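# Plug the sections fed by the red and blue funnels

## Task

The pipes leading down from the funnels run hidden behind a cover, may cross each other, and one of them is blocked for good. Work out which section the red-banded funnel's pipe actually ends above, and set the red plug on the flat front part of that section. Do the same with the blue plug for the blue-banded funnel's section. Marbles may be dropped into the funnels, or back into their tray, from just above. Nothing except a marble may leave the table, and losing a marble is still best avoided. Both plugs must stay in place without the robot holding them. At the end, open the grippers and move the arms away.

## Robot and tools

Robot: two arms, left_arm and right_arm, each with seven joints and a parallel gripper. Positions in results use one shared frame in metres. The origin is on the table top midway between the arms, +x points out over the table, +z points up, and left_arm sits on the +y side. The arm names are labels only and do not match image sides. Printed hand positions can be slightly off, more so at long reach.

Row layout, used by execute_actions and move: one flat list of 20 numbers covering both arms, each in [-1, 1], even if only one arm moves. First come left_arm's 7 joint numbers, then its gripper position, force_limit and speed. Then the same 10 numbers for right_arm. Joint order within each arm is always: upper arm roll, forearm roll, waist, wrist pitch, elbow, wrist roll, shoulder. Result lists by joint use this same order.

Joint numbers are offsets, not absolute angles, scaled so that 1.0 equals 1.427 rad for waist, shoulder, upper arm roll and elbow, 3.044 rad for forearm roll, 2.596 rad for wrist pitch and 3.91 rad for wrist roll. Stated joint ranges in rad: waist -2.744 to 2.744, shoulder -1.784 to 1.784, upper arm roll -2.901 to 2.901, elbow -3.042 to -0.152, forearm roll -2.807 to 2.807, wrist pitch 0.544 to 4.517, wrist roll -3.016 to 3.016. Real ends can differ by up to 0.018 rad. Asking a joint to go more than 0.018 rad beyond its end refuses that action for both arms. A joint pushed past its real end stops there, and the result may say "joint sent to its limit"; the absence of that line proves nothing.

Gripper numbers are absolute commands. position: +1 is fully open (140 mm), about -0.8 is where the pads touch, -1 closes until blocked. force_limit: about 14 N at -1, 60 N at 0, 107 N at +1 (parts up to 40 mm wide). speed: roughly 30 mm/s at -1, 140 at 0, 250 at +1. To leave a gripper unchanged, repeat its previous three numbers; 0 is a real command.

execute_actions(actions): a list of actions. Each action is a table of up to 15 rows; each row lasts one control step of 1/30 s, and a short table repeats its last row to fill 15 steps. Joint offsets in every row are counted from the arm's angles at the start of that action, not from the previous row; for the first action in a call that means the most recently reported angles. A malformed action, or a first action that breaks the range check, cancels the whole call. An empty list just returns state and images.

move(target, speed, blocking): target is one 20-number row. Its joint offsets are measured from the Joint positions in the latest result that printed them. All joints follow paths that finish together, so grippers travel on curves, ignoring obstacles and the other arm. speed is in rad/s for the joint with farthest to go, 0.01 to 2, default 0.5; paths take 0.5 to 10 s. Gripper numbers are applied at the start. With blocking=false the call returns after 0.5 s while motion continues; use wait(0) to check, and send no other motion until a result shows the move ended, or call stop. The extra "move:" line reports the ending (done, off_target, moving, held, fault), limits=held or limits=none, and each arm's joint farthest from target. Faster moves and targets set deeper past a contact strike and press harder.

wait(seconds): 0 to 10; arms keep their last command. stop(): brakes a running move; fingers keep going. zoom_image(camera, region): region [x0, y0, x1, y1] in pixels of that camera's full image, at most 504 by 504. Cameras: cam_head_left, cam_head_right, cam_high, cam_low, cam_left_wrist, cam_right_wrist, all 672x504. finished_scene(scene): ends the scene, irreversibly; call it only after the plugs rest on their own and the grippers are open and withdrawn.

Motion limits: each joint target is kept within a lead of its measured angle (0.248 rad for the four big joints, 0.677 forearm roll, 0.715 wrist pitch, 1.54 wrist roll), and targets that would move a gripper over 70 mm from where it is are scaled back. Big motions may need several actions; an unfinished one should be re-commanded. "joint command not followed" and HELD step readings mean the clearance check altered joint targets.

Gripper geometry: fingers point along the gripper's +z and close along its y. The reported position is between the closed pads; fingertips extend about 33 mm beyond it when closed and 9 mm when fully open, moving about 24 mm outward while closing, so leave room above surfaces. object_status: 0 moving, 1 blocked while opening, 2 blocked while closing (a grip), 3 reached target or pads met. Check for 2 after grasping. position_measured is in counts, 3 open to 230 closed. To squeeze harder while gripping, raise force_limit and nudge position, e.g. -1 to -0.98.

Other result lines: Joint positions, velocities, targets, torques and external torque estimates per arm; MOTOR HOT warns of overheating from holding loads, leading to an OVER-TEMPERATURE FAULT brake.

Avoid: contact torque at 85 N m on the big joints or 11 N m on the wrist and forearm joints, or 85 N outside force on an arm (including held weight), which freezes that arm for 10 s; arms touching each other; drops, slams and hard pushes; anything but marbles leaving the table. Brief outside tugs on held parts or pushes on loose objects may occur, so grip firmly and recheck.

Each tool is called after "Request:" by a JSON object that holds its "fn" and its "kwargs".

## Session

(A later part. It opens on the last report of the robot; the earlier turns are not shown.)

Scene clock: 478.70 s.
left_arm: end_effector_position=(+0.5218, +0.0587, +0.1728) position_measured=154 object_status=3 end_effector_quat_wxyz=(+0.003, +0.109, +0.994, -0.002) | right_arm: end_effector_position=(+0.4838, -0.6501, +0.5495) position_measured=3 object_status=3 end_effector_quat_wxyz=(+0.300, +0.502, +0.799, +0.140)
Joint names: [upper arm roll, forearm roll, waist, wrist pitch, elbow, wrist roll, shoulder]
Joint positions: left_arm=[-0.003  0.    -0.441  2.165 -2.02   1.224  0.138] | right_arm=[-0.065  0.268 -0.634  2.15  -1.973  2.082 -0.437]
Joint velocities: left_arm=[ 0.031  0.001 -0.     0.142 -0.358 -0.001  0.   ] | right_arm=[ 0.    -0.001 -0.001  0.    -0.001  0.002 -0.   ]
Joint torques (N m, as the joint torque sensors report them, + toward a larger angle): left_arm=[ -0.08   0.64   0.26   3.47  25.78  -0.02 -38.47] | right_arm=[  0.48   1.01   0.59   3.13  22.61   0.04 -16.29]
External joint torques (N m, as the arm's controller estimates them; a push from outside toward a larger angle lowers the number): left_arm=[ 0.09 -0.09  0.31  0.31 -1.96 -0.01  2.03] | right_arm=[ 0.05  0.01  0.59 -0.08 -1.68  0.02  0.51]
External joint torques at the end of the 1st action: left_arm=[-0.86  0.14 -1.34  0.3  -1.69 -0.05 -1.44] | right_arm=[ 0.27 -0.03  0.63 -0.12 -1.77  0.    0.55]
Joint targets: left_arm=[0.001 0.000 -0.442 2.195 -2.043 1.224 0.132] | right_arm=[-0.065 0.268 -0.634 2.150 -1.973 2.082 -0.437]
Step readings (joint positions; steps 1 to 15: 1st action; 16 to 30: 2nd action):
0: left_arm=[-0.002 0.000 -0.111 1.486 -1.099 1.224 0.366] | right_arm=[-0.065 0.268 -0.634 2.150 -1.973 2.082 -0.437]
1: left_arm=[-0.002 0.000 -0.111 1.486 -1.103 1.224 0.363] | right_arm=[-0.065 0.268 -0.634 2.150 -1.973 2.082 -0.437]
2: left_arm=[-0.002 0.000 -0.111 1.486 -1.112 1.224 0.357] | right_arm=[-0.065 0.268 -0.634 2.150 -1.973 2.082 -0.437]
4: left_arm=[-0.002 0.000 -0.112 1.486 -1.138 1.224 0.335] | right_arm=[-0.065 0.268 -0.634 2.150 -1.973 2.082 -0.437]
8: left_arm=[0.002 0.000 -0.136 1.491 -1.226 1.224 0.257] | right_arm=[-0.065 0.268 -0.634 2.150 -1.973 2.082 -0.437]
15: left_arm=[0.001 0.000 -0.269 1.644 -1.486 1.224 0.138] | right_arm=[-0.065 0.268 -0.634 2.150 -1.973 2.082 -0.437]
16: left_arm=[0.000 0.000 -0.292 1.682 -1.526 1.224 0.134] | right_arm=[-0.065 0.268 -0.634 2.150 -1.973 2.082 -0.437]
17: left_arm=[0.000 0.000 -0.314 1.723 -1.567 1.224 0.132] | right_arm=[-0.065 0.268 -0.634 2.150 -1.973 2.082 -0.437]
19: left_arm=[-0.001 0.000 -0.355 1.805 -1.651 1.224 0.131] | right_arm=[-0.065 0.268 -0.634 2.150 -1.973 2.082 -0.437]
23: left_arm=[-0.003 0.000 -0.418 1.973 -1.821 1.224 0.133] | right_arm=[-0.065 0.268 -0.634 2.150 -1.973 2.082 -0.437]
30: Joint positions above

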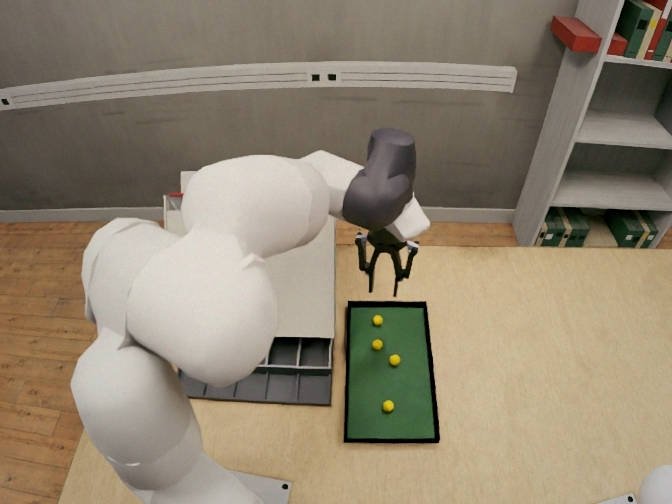

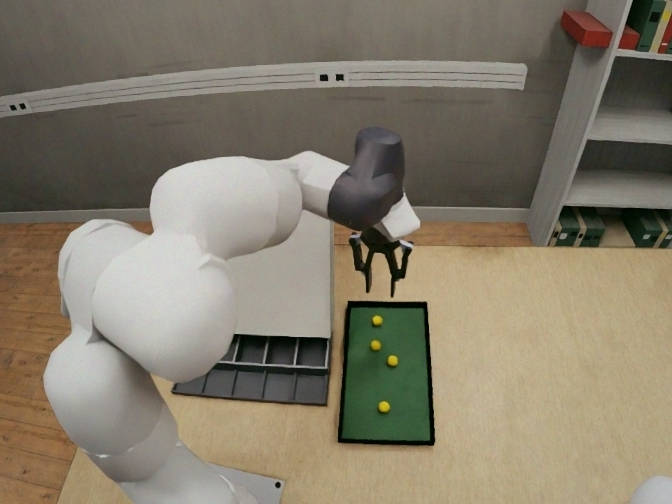

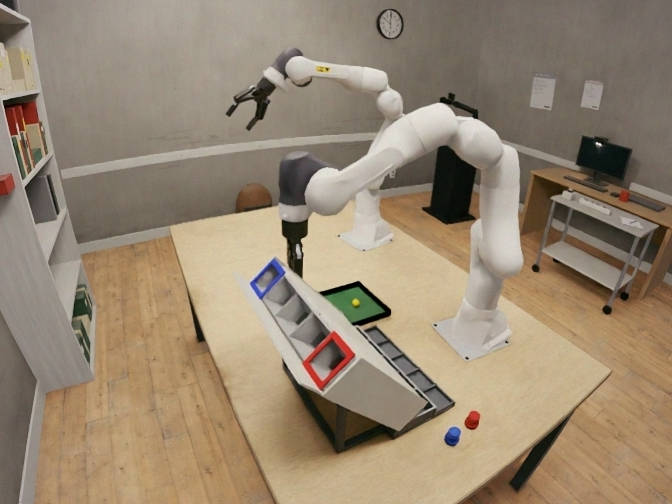

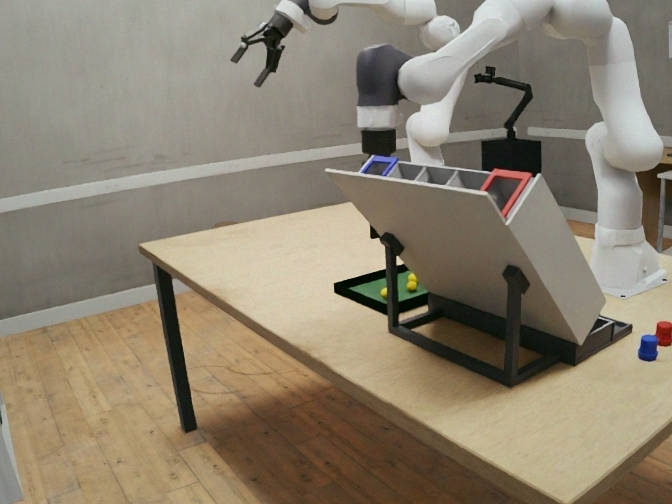

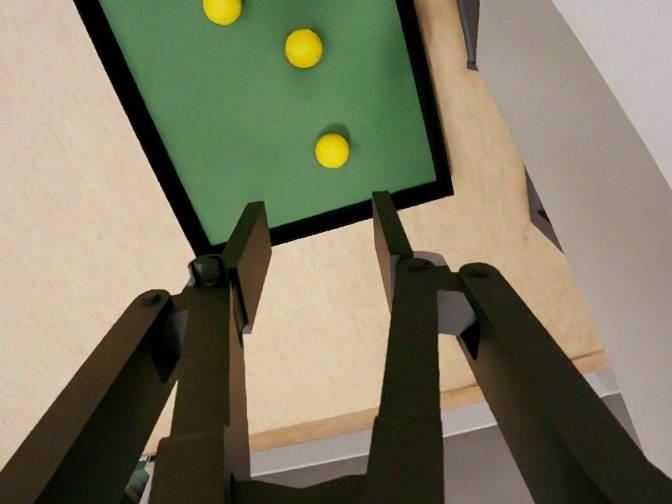

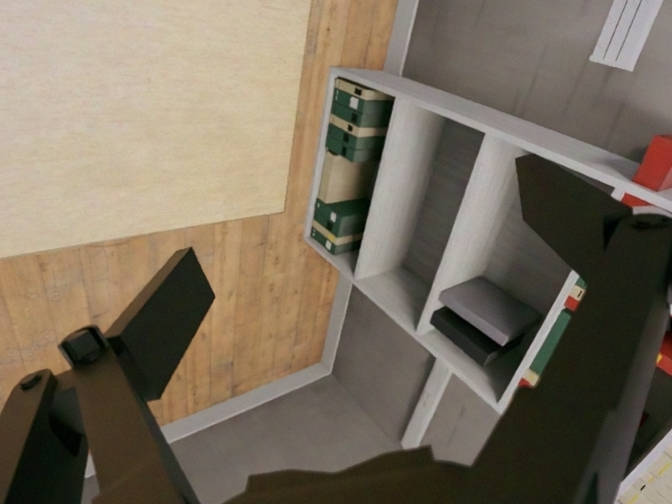

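Request:
{"fn": "execute_actions", "kwargs": {"actions": []}}

Scene clock: 498.37 s.
left_arm: end_effector_position=(+0.5222, +0.0601, +0.1679) position_measured=154 object_status=3 end_effector_quat_wxyz=(+0.008, +0.108, +0.994, -0.004) | right_arm: end_effector_position=(+0.4838, -0.6501, +0.5495) position_measured=3 object_status=3 end_effector_quat_wxyz=(+0.300, +0.502, +0.799, +0.140)
Joint names: [upper arm roll, forearm roll, waist, wrist pitch, elbow, wrist roll, shoulder]
Joint positions: left_arm=[-0.     0.    -0.441  2.193 -2.041  1.224  0.134] | right_arm=[-0.065  0.268 -0.634  2.15  -1.973  2.082 -0.437]
Joint velocities: left_arm=[-0.    -0.001  0.     0.002  0.     0.002  0.001] | right_arm=[ 0.     0.    -0.     0.001 -0.002 -0.001 -0.001]
Joint torques (N m, as the joint torque sensors report them, + toward a larger angle): left_arm=[  0.14   0.58   0.35   2.77  21.59  -0.09 -36.91] | right_arm=[  0.3    0.98   0.64   3.1   22.27   0.11 -16.31]
External joint torques (N m, as the arm's controller estimates them; a push from outside toward a larger angle lowers the number): left_arm=[ 0.09 -0.08  0.43  0.29 -1.61 -0.09 -1.44] | right_arm=[-0.06 -0.01  0.68 -0.09 -1.91  0.09  0.32]
Joint targets: left_arm=[0.001 0.000 -0.442 2.195 -2.043 1.224 0.132] | right_arm=[-0.065 0.268 -0.634 2.150 -1.973 2.082 -0.437]

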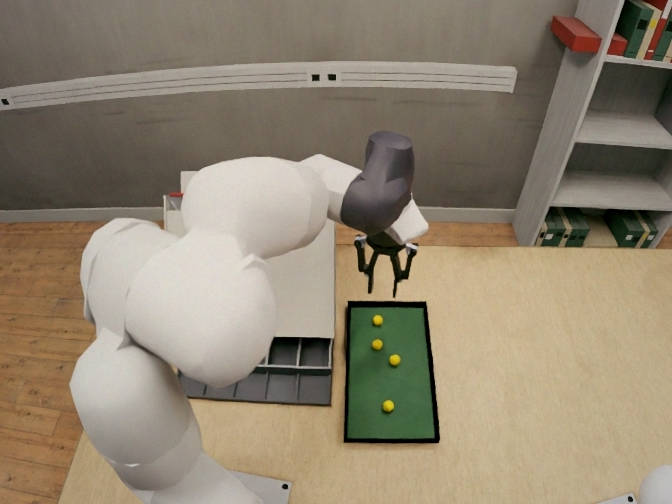

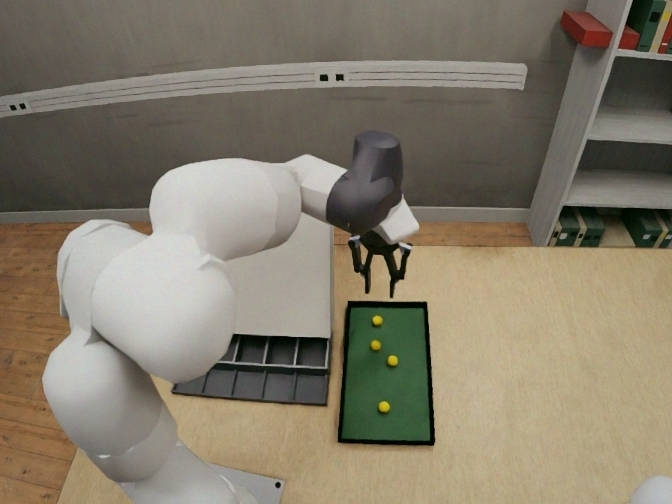

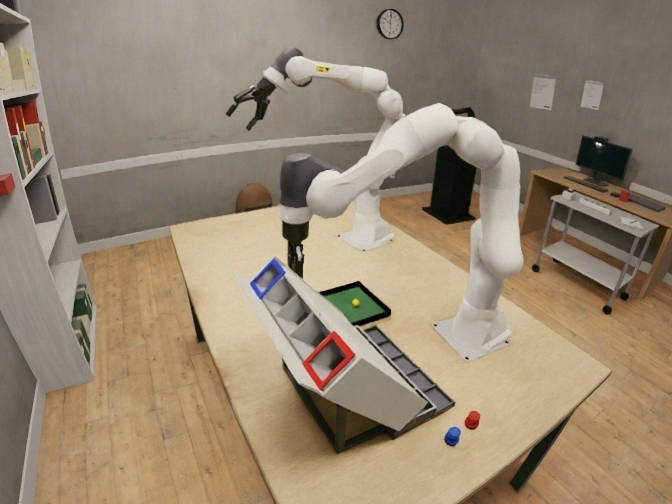

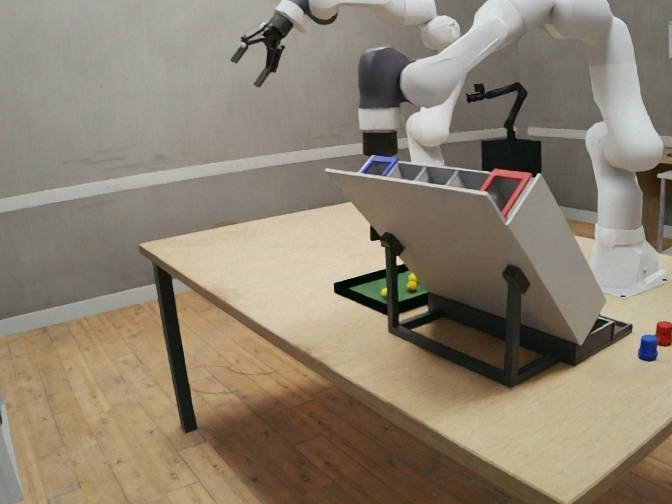

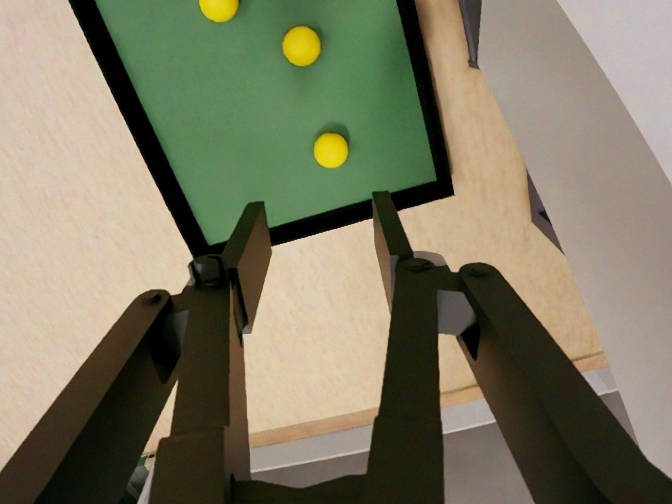

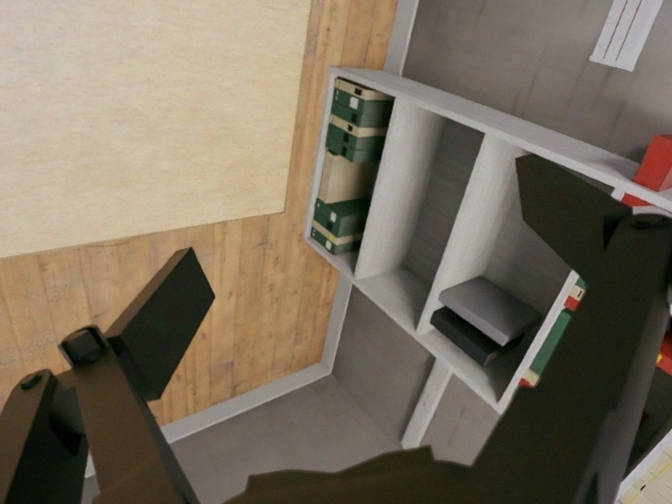

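Request:
{"fn": "zoom_image", "kwargs": {"camera": "cam_head_right", "region": [150, 310, 350, 420]}}

Request:
{"fn": "zoom_image", "kwargs": {"camera": "cam_high", "region": [230, 240, 500, 460]}}

Request:
{"fn": "zoom_image", "kwargs": {"camera": "cam_low", "region": [520, 280, 672, 394]}}

Region (150, 310, 350, 420) of cam_head_right's 672x504 image, scaled by 2.520, with more detail than that image has; it fills the top 277 rows of this view, and the rest is white.

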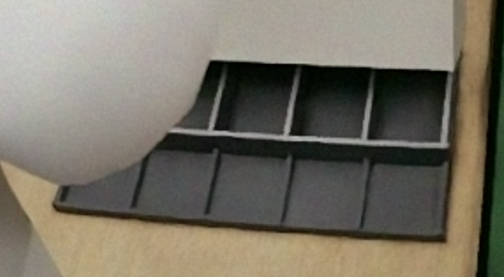

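Region (230, 240, 500, 460) of cam_high's 672x504 image, scaled by 1.867, with more detail than that image has; it fills the top 411 rows of this view, and the rest is white.

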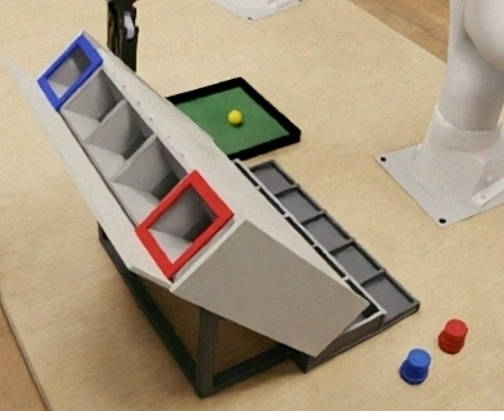

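Region (520, 280, 672, 394) of cam_low's 672x504 image, scaled by 3.316, with more detail than that image has; it fills the top 378 rows of this view, and the rest is white.

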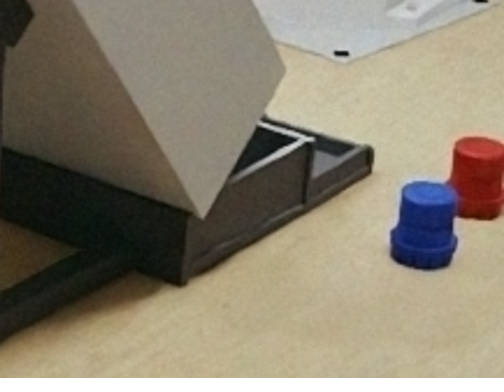

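Request:
{"fn": "execute_actions", "kwargs": {"actions": [[[0,0,0.001,0.0020,-0.0016,0,0.0035,-0.2,-0.3,0.5,0,0,0,0,0,0,0,1,-0.5,0],[0,0,0.002,0.0081,-0.0059,0,0.0129,-0.2,-0.3,0.5,0,0,0,0,0,0,0,1,-0.5,0],[0,0,0.003,0.0203,-0.0123,0,0.0270,-0.2,-0.3,0.5,0,0,0,0,0,0,0,1,-0.5,0],[0,0,0.003,0.0405,-0.0201,0,0.0443,-0.2,-0.3,0.5,0,0,0,0,0,0,0,1,-0.5,0],[0,0,0.003,0.0648,-0.0288,0,0.0633,-0.2,-0.3,0.5,0,0,0,0,0,0,0,1,-0.5,0],[0,0,0.003,0.0902,-0.0376,0,0.0827,-0.2,-0.3,0.5,0,0,0,0,0,0,0,1,-0.5,0],[0,0,0.003,0.1124,-0.0459,0,0.1010,-0.2,-0.3,0.5,0,0,0,0,0,0,0,1,-0.5,0],[0,0,0.003,0.1287,-0.0531,0,0.1168,-0.2,-0.3,0.5,0,0,0,0,0,0,0,1,-0.5,0],[0,0,0.003,0.1388,-0.0585,0,0.1287,-0.2,-0.3,0.5,0,0,0,0,0,0,0,1,-0.5,0],[0,0,0.003,0.1408,-0.0615,0,0.1354,-0.2,-0.3,0.5,0,0,0,0,0,0,0,1,-0.5,0],[0,0,0.003,0.1347,-0.062,0,0.1363,-0.2,-0.3,0.5,0,0,0,0,0,0,0,1,-0.5,0],[0,0,0.003,0.1226,-0.062,0,0.1363,-0.2,-0.3,0.5,0,0,0,0,0,0,0,1,-0.5,0],[0,0,0.003,0.1094,-0.062,0,0.1363,-1,-0.3,-0.3,0,0,0,0,0,0,0,1,-0.5,0],[0,0,0.003,0.1033,-0.062,0,0.1363,-1,-0.3,-0.3,0,0,0,0,0,0,0,1,-0.5,0],[0,0,0.003,0.1018,-0.062,0,0.1363,-1,-0.3,-0.3,0,0,0,0,0,0,0,1,-0.5,0]]]}}

Scene clock: 564.97 s.
left_arm: end_effector_position=(+0.5160, +0.0653, +0.0389) position_measured=165 object_status=0 end_effector_quat_wxyz=(-0.002, +0.107, +0.994, +0.001) | right_arm: end_effector_position=(+0.4838, -0.6501, +0.5495) position_measured=3 object_status=3 end_effector_quat_wxyz=(+0.300, +0.502, +0.799, +0.140)
Joint names: [upper arm roll, forearm roll, waist, wrist pitch, elbow, wrist roll, shoulder]
Joint positions: left_arm=[-0.     0.    -0.439  2.457 -2.131  1.224  0.332] | right_arm=[-0.065  0.268 -0.634  2.15  -1.973  2.082 -0.437]
Joint velocities: left_arm=[ 0.001 -0.001  0.003  0.003  0.018  0.001 -0.067] | right_arm=[ 0.    -0.    -0.    -0.001 -0.     0.    -0.   ]
Joint torques (N m, as the joint torque sensors report them, + toward a larger angle): left_arm=[ -0.09   0.52   0.81   2.43  20.56   0.06 -38.52] | right_arm=[  0.61   1.05   0.62   3.1   22.23  -0.02 -16.13]
External joint torques (N m, as the arm's controller estimates them; a push from outside toward a larger angle lowers the number): left_arm=[-0.15  0.    1.05 -0.1  -1.58  0.06  4.1 ] | right_arm=[ 0.19  0.05  0.63 -0.1  -2.03 -0.04  0.6 ]
Joint targets: left_arm=[-0.000 0.000 -0.437 2.458 -2.129 1.224 0.329] | right_arm=[-0.065 0.268 -0.634 2.150 -1.973 2.082 -0.437]
Step readings (joint positions):
0: left_arm=[-0.000 0.000 -0.441 2.193 -2.041 1.224 0.134] | right_arm=[-0.065 0.268 -0.634 2.150 -1.973 2.082 -0.437]
1: left_arm=[-0.000 0.000 -0.441 2.194 -2.041 1.224 0.134] | right_arm=[-0.065 0.268 -0.634 2.150 -1.973 2.082 -0.437]
2: left_arm=[-0.000 0.000 -0.441 2.197 -2.041 1.224 0.136] | right_arm=[-0.065 0.268 -0.634 2.150 -1.973 2.082 -0.437]
4: left_arm=[-0.000 0.000 -0.441 2.221 -2.046 1.224 0.151] | right_arm=[-0.065 0.268 -0.634 2.150 -1.973 2.082 -0.437]
8: left_arm=[-0.000 0.000 -0.440 2.352 -2.084 1.224 0.236] | right_arm=[-0.065 0.268 -0.634 2.150 -1.973 2.082 -0.437]
15: Joint positions above

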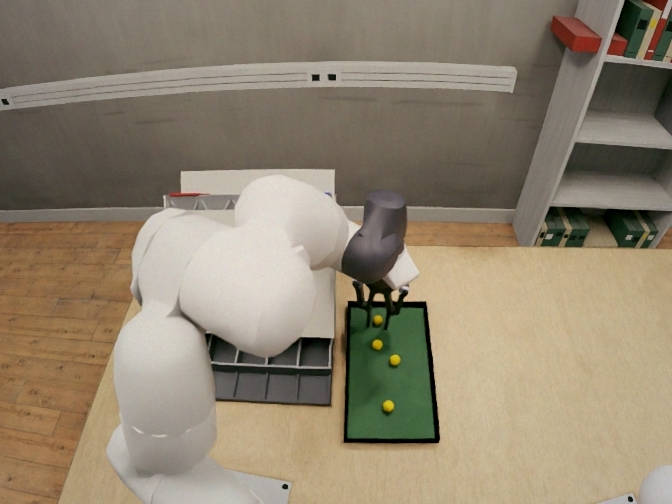

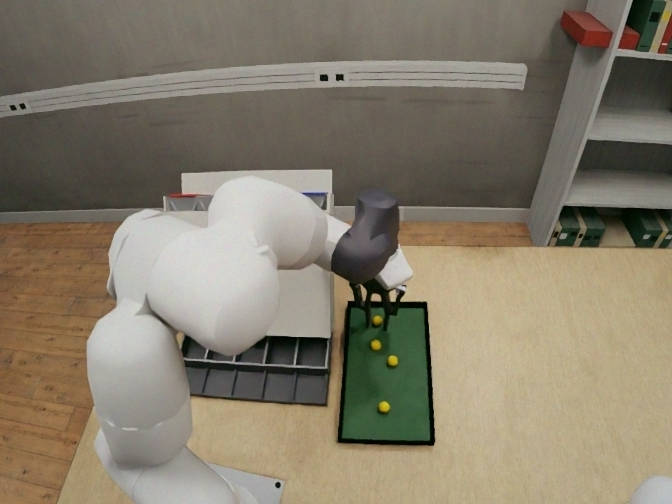

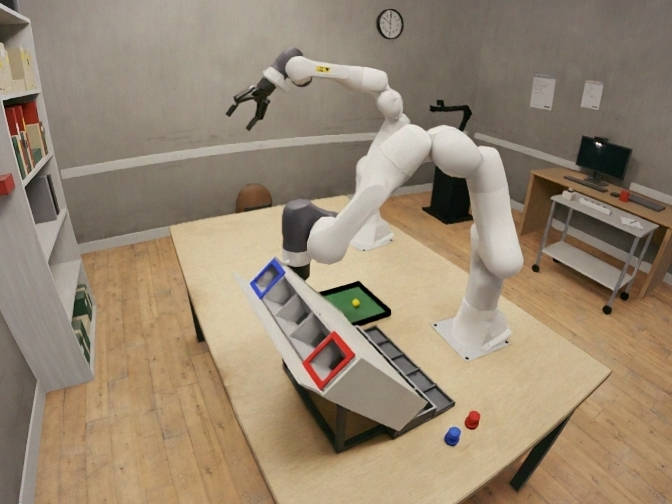

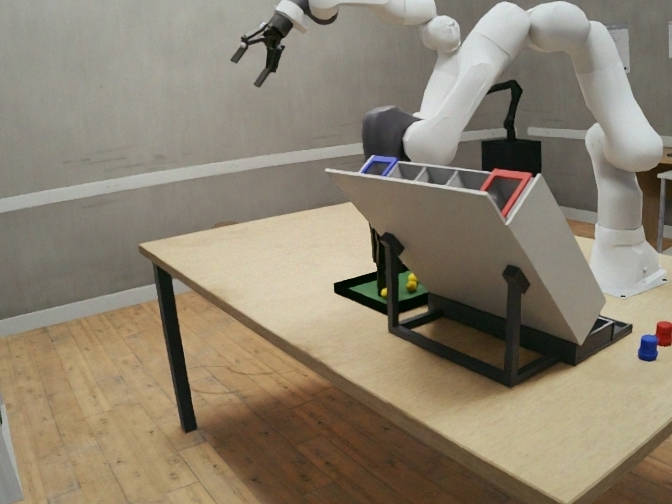

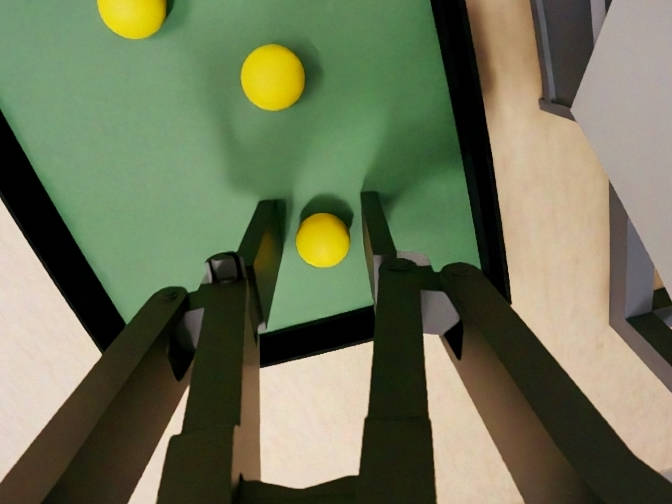

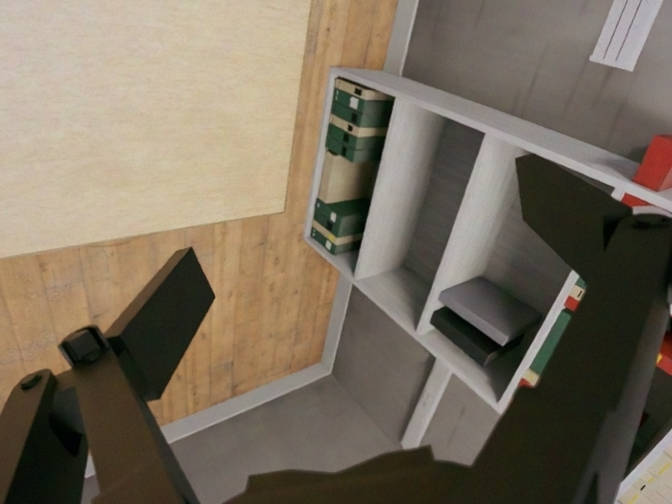

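Request:
{"fn": "zoom_image", "kwargs": {"camera": "cam_head_right", "region": [150, 310, 350, 420]}}

Request:
{"fn": "execute_actions", "kwargs": {"actions": []}}

Region (150, 310, 350, 420) of cam_head_right's 672x504 image, scaled by 2.520, with more detail than that image has; it fills the top 277 rows of this view, and the rest is white.

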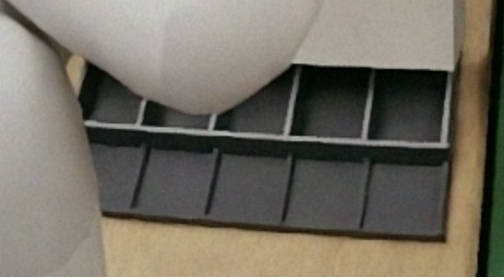

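Scene clock: 567.20 s.
left_arm: end_effector_position=(+0.5169, +0.0648, +0.0405) position_measured=197 object_status=2 end_effector_quat_wxyz=(-0.001, +0.107, +0.994, +0.001) | right_arm: end_effector_position=(+0.4838, -0.6501, +0.5495) position_measured=3 object_status=3 end_effector_quat_wxyz=(+0.300, +0.502, +0.799, +0.140)
Joint names: [upper arm roll, forearm roll, waist, wrist pitch, elbow, wrist roll, shoulder]
Joint positions: left_arm=[-0.     0.    -0.439  2.457 -2.13   1.224  0.329] | right_arm=[-0.065  0.268 -0.634  2.15  -1.973  2.082 -0.437]
Joint velocities: left_arm=[ 0.001 -0.    -0.    -0.    -0.001  0.001 -0.002] | right_arm=[-0.001 -0.     0.001  0.     0.     0.002  0.   ]
Joint torques (N m, as the joint torque sensors report them, + toward a larger angle): left_arm=[ -0.13   0.44   1.08   2.48  20.79  -0.02 -39.27] | right_arm=[  0.57   1.01   0.71   3.08  22.48   0.07 -16.16]
External joint torques (N m, as the arm's controller estimates them; a push from outside toward a larger angle lowers the number): left_arm=[-0.48 -0.06  1.02  0.05  0.4  -0.02 -0.31] | right_arm=[ 0.12  0.01  0.69 -0.12 -1.77  0.05  0.5 ]
Joint targets: left_arm=[-0.000 0.000 -0.437 2.458 -2.129 1.224 0.329] | right_arm=[-0.065 0.268 -0.634 2.150 -1.973 2.082 -0.437]

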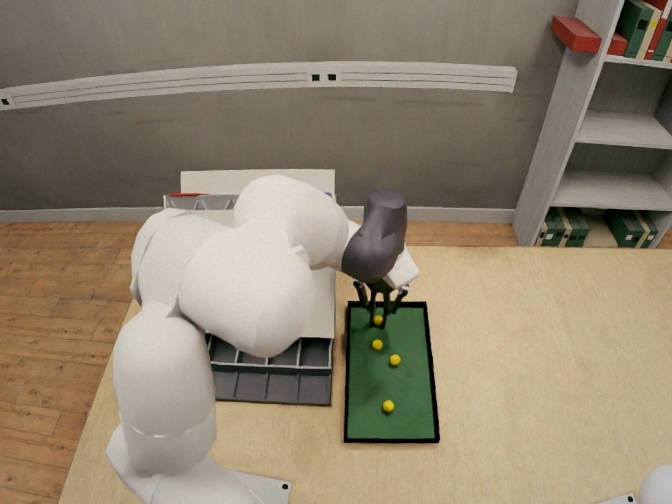

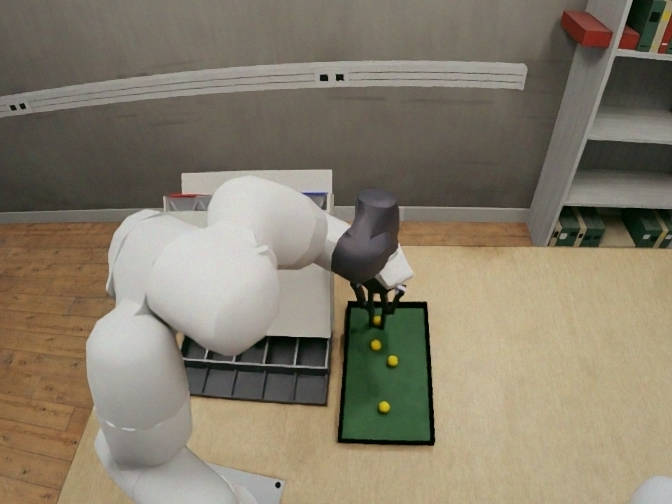

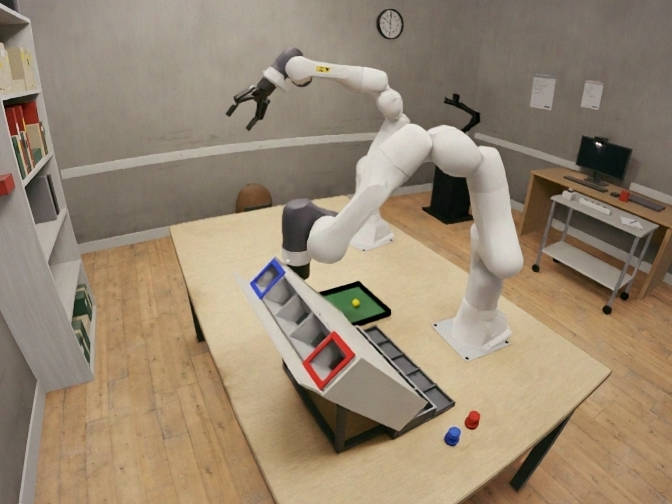

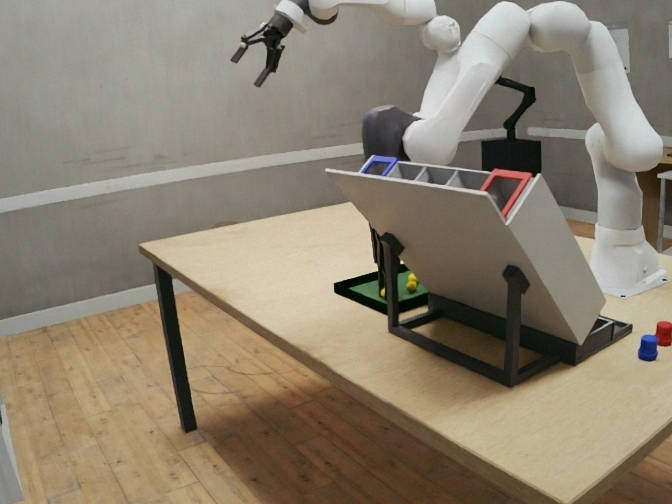

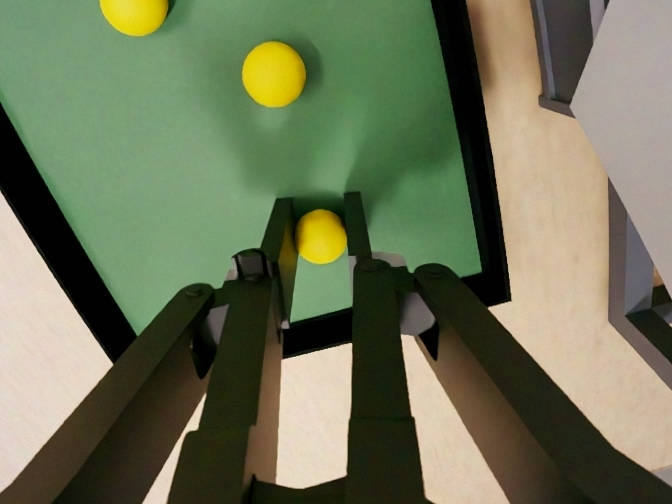

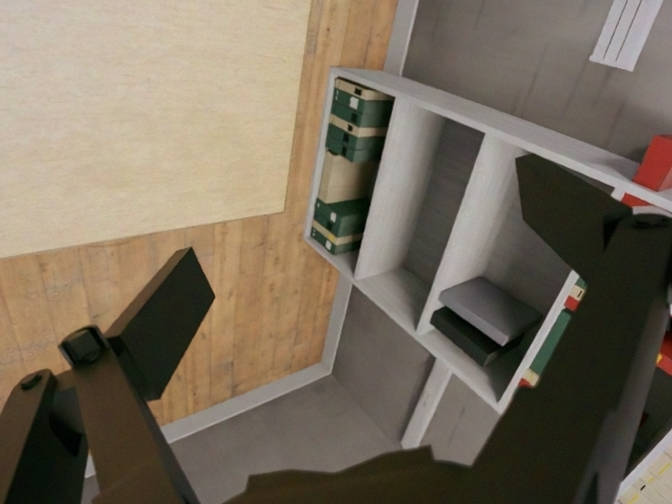

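Request:
{"fn": "execute_actions", "kwargs": {"actions": [[[0,0,0.001,-0.0095,0.0097,0,-0.0060,-1,-0.3,-0.3,0,0,0,0,0,0,0,1,-0.5,0],[0,0,0.001,-0.0208,0.0173,0,-0.0103,-1,-0.3,-0.3,0,0,0,0,0,0,0,1,-0.5,0],[0,0,0.001,-0.0335,0.0270,0,-0.0156,-1,-0.3,-0.3,0,0,0,0,0,0,0,1,-0.5,0],[0,0,0.001,-0.0477,0.0390,0,-0.0217,-1,-0.3,-0.3,0,0,0,0,0,0,0,1,-0.5,0],[0,0,0.001,-0.0633,0.0530,0,-0.0283,-1,-0.3,-0.3,0,0,0,0,0,0,0,1,-0.5,0],[0,0,0.001,-0.0801,0.0692,0,-0.0356,-1,-0.3,-0.3,0,0,0,0,0,0,0,1,-0.5,0],[0,0,0.001,-0.0982,0.0876,0,-0.0432,-1,-0.3,-0.3,0,0,0,0,0,0,0,1,-0.5,0],[0,0,0.001,-0.1175,0.1082,0,-0.0512,-1,-0.3,-0.3,0,0,0,0,0,0,0,1,-0.5,0],[0,0,0.001,-0.1379,0.1299,0,-0.0592,-1,-0.3,-0.3,0,0,0,0,0,0,0,1,-0.5,0],[0,0,0.001,-0.1580,0.1514,0,-0.0673,-1,-0.3,-0.3,0,0,0,0,0,0,0,1,-0.5,0],[0,0,0.0022,-0.1757,0.1731,0,-0.0752,-1,-0.3,-0.3,0,0,0,0,0,0,0,1,-0.5,0],[0,0,0.0044,-0.1918,0.1947,0,-0.0828,-1,-0.3,-0.3,0,0,0,0,0,0,0,1,-0.5,0],[0,0,0.0081,-0.2077,0.2163,0,-0.0901,-1,-0.3,-0.3,0,0,0,0,0,0,0,1,-0.5,0],[0,0,0.0130,-0.2229,0.2380,0,-0.0968,-1,-0.3,-0.3,0,0,0,0,0,0,0,1,-0.5,0],[0,0,0.0192,-0.2376,0.2596,0,-0.1029,-1,-0.3,-0.3,0,0,0,0,0,0,0,1,-0.5,0]],[[0,0,0.0216,-0.0873,0.0704,0,-0.0198,-1,-0.3,-0.3,0,0,0,0,0,0,0,1,-0.5,0],[0,0,0.0299,-0.1009,0.0920,0,-0.0241,-1,-0.3,-0.3,0,0,0,0,0,0,0,1,-0.5,0],[0,0,0.0391,-0.1135,0.1136,0,-0.0274,-1,-0.3,-0.3,0,0,0,0,0,0,0,1,-0.5,0],[0,0,0.0491,-0.1253,0.1352,0,-0.0294,-1,-0.3,-0.3,0,0,0,0,0,0,0,1,-0.5,0],[0,0,0.0599,-0.1362,0.1569,0,-0.0301,-1,-0.3,-0.3,0,0,0,0,0,0,0,1,-0.5,0],[0,0,0.0714,-0.1462,0.1786,0,-0.0301,-1,-0.3,-0.3,0,0,0,0,0,0,0,1,-0.5,0],[0,0,0.0834,-0.1560,0.2001,0,-0.0301,-1,-0.3,-0.3,0,0,0,0,0,0,0,1,-0.5,0],[0,0,0.0959,-0.1670,0.2218,0,-0.0297,-1,-0.3,-0.3,0,0,0,0,0,0,0,1,-0.5,0],[0,0,0.1088,-0.1784,0.2434,0,-0.0285,-1,-0.3,-0.3,0,0,0,0,0,0,0,1,-0.5,0],[0,0,0.1219,-0.1887,0.2651,0,-0.0266,-1,-0.3,-0.3,0,0,0,0,0,0,0,1,-0.5,0],[0,0,0.1352,-0.1981,0.2867,0,-0.0240,-1,-0.3,-0.3,0,0,0,0,0,0,0,1,-0.5,0],[0,0,0.1486,-0.2072,0.3073,0,-0.0210,-1,-0.3,-0.3,0,0,0,0,0,0,0,1,-0.5,0],[0,0,0.1619,-0.2150,0.3256,0,-0.0173,-1,-0.3,-0.3,0,0,0,0,0,0,0,1,-0.5,0],[0,0,0.1753,-0.2194,0.3419,0,-0.0134,-1,-0.3,-0.3,0,0,0,0,0,0,0,1,-0.5,0],[0,0,0.1884,-0.2212,0.3559,0,-0.0091,-1,-0.3,-0.3,0,0,0,0,0,0,0,1,-0.5,0]],[[0,0,0.0441,-0.0355,0.0467,0,0.0144,-1,-0.3,-0.3,0,0,0,0,0,0,0,1,-0.5,0],[0,0,0.0566,-0.0348,0.0565,0,0.0191,-1,-0.3,-0.3,0,0,0,0,0,0,0,1,-0.5,0],[0,0,0.0685,-0.0332,0.0641,0,0.0238,-1,-0.3,-0.3,0,0,0,0,0,0,0,1,-0.5,0],[0,0,0.0800,-0.0304,0.0694,0,0.0286,-1,-0.3,-0.3,0,0,0,0,0,0,0,1,-0.5,0],[0,0,0.0908,-0.0267,0.0727,0,0.0333,-1,-0.3,-0.3,0,0,0,0,0,0,0,1,-0.5,0],[0,0,0.1008,-0.0219,0.0738,0,0.0378,-1,-0.3,-0.3,0,0,0,0,0,0,0,1,-0.5,0],[0,0,0.1101,-0.0162,0.0738,0,0.0421,-1,-0.3,-0.3,0,0,0,0,0,0,0,1,-0.5,0],[0,0,0.1184,-0.0108,0.0738,0,0.0460,-1,-0.3,-0.3,0,0,0,0,0,0,0,1,-0.5,0],[0,0,0.1256,-0.0078,0.0738,0,0.0496,-1,-0.3,-0.3,0,0,0,0,0,0,0,1,-0.5,0],[0,0,0.1318,-0.0066,0.0738,0,0.0528,-1,-0.3,-0.3,0,0,0,0,0,0,0,1,-0.5,0],[0,0,0.1368,-0.0055,0.0738,0,0.0553,-1,-0.3,-0.3,0,0,0,0,0,0,0,1,-0.5,0],[0,0,0.1404,-0.0051,0.0738,0,0.0573,-1,-0.3,-0.3,0,0,0,0,0,0,0,1,-0.5,0],[0,0,0.1427,-0.0051,0.0738,0,0.0584,-1,-0.3,-0.3,0,0,0,0,0,0,0,1,-0.5,0],[0,0,0.1434,-0.0057,0.0738,0,0.0589,-1,-0.3,-0.3,0,0,0,0,0,0,0,1,-0.5,0],[0,0,0.1434,-0.0074,0.0738,0,0.0589,-1,-0.3,-0.3,0,0,0,0,0,0,0,1,-0.5,0]]]}}

Scene clock: 682.70 s.
left_arm: end_effector_position=(+0.6552, +0.2915, +0.3959) position_measured=197 object_status=2 end_effector_quat_wxyz=(-0.001, -0.111, +0.994, +0.000) | right_arm: end_effector_position=(+0.4838, -0.6501, +0.5495) position_measured=3 object_status=3 end_effector_quat_wxyz=(+0.300, +0.502, +0.799, +0.140)
Joint names: [upper arm roll, forearm roll, waist, wrist pitch, elbow, wrist roll, shoulder]
Joint positions: left_arm=[ 0.     0.    -0.004  1.53  -1.271  1.224  0.261] | right_arm=[-0.065  0.268 -0.634  2.15  -1.973  2.082 -0.437]
Joint velocities: left_arm=[ 0.002 -0.003  0.093  0.019 -0.001  0.     0.067] | right_arm=[-0.001 -0.    -0.    -0.    -0.    -0.002 -0.001]
Joint torques (N m, as the joint torque sensors report them, + toward a larger angle): left_arm=[ -1.33   0.75  -1.71   2.88  25.18  -0.05 -41.49] | right_arm=[  0.35   1.02   0.95   3.15  22.34   0.07 -16.45]
External joint torques (N m, as the arm's controller estimates them; a push from outside toward a larger angle lowers the number): left_arm=[ 0.95  0.19  1.49  0.34  0.16 -0.05  1.78] | right_arm=[-0.03  0.02  0.97 -0.05 -1.94  0.05  0.34]
External joint torques at the end of the 1st action: left_arm=[-1.17 -0.16  1.87 -0.67  1.14 -0.07 -1.71] | right_arm=[ 0.32  0.03  0.97 -0.04 -1.77  0.02  0.45]
External joint torques at the end of the 2nd action: left_arm=[ 0.44 -0.03  1.82 -0.47  1.18  0.01  1.14] | right_arm=[ 0.05 -0.01  0.71 -0.09 -1.65  0.01  0.52]
Joint targets: left_arm=[-0.003 0.000 0.000 1.536 -1.268 1.224 0.262] | right_arm=[-0.065 0.268 -0.634 2.150 -1.973 2.082 -0.437]
Step readings (joint positions; steps 1 to 15: 1st action; 16 to 30: 2nd action; 31 to 45: 3rd action):
0: left_arm=[-0.000 0.000 -0.439 2.457 -2.130 1.224 0.329] | right_arm=[-0.065 0.268 -0.634 2.150 -1.973 2.082 -0.437]
1: left_arm=[-0.000 0.000 -0.439 2.453 -2.128 1.224 0.329] | right_arm=[-0.065 0.268 -0.634 2.150 -1.973 2.082 -0.437]
2: left_arm=[-0.000 0.000 -0.439 2.445 -2.124 1.224 0.328] | right_arm=[-0.065 0.268 -0.634 2.150 -1.973 2.082 -0.437]
4: left_arm=[-0.000 0.000 -0.439 2.415 -2.107 1.224 0.322] | right_arm=[-0.065 0.268 -0.634 2.150 -1.973 2.082 -0.437]
8: left_arm=[-0.000 0.000 -0.439 2.306 -2.035 1.224 0.290] | right_arm=[-0.065 0.268 -0.634 2.150 -1.973 2.082 -0.437]
15: left_arm=[-0.002 0.000 -0.430 2.030 -1.828 1.224 0.208] | right_arm=[-0.065 0.268 -0.634 2.150 -1.973 2.082 -0.437]
16: left_arm=[-0.003 0.000 -0.423 1.990 -1.796 1.224 0.199] | right_arm=[-0.065 0.268 -0.634 2.150 -1.973 2.082 -0.437]
17: left_arm=[-0.004 0.000 -0.415 1.952 -1.764 1.224 0.190] | right_arm=[-0.065 0.268 -0.634 2.150 -1.973 2.082 -0.437]
19: left_arm=[-0.005 0.000 -0.393 1.878 -1.702 1.224 0.177] | right_arm=[-0.065 0.268 -0.634 2.150 -1.973 2.082 -0.437]
23: left_arm=[-0.005 0.000 -0.334 1.746 -1.578 1.224 0.167] | right_arm=[-0.065 0.268 -0.634 2.150 -1.973 2.082 -0.437]
30: left_arm=[-0.003 0.000 -0.204 1.555 -1.373 1.224 0.178] | right_arm=[-0.065 0.268 -0.634 2.150 -1.973 2.082 -0.437]
31: left_arm=[-0.003 0.000 -0.185 1.539 -1.351 1.224 0.182] | right_arm=[-0.065 0.268 -0.634 2.150 -1.973 2.082 -0.437]
32: left_arm=[-0.002 0.000 -0.166 1.526 -1.331 1.224 0.186] | right_arm=[-0.065 0.268 -0.634 2.150 -1.973 2.082 -0.437]
34: left_arm=[-0.002 0.000 -0.130 1.510 -1.300 1.224 0.196] | right_arm=[-0.065 0.268 -0.634 2.150 -1.973 2.082 -0.437]
38: left_arm=[-0.001 0.000 -0.066 1.509 -1.273 1.224 0.221] | right_arm=[-0.065 0.268 -0.634 2.150 -1.973 2.082 -0.437]
45: Joint positions above

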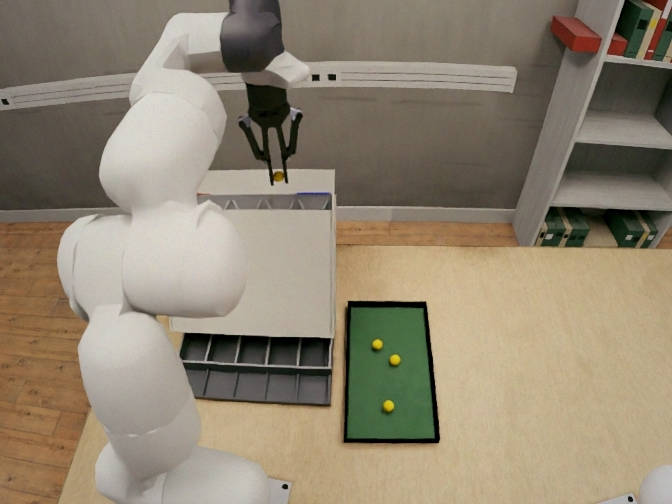

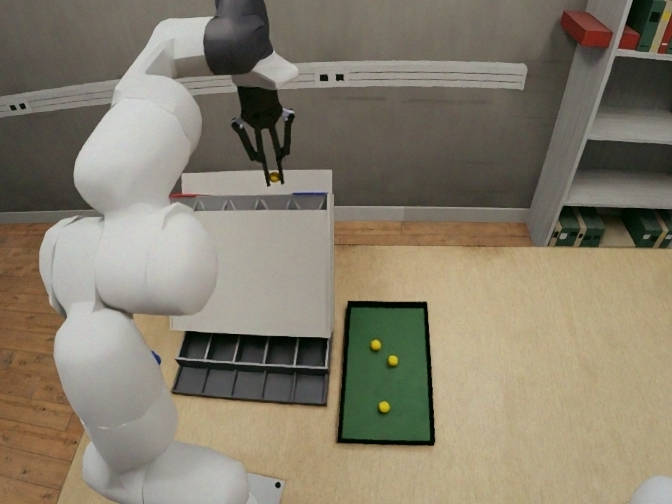

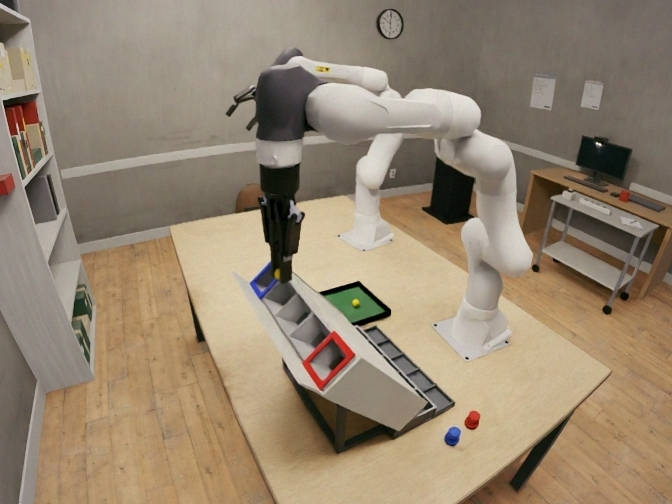

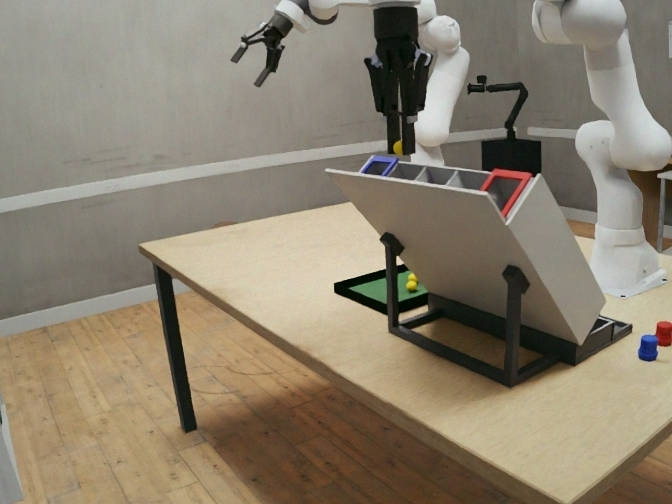

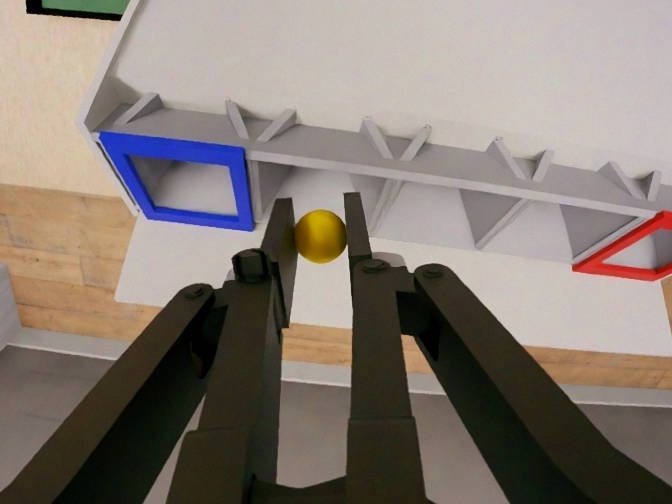

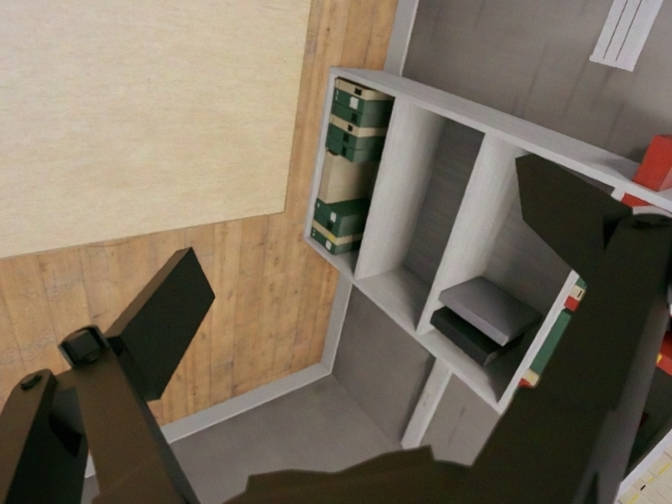

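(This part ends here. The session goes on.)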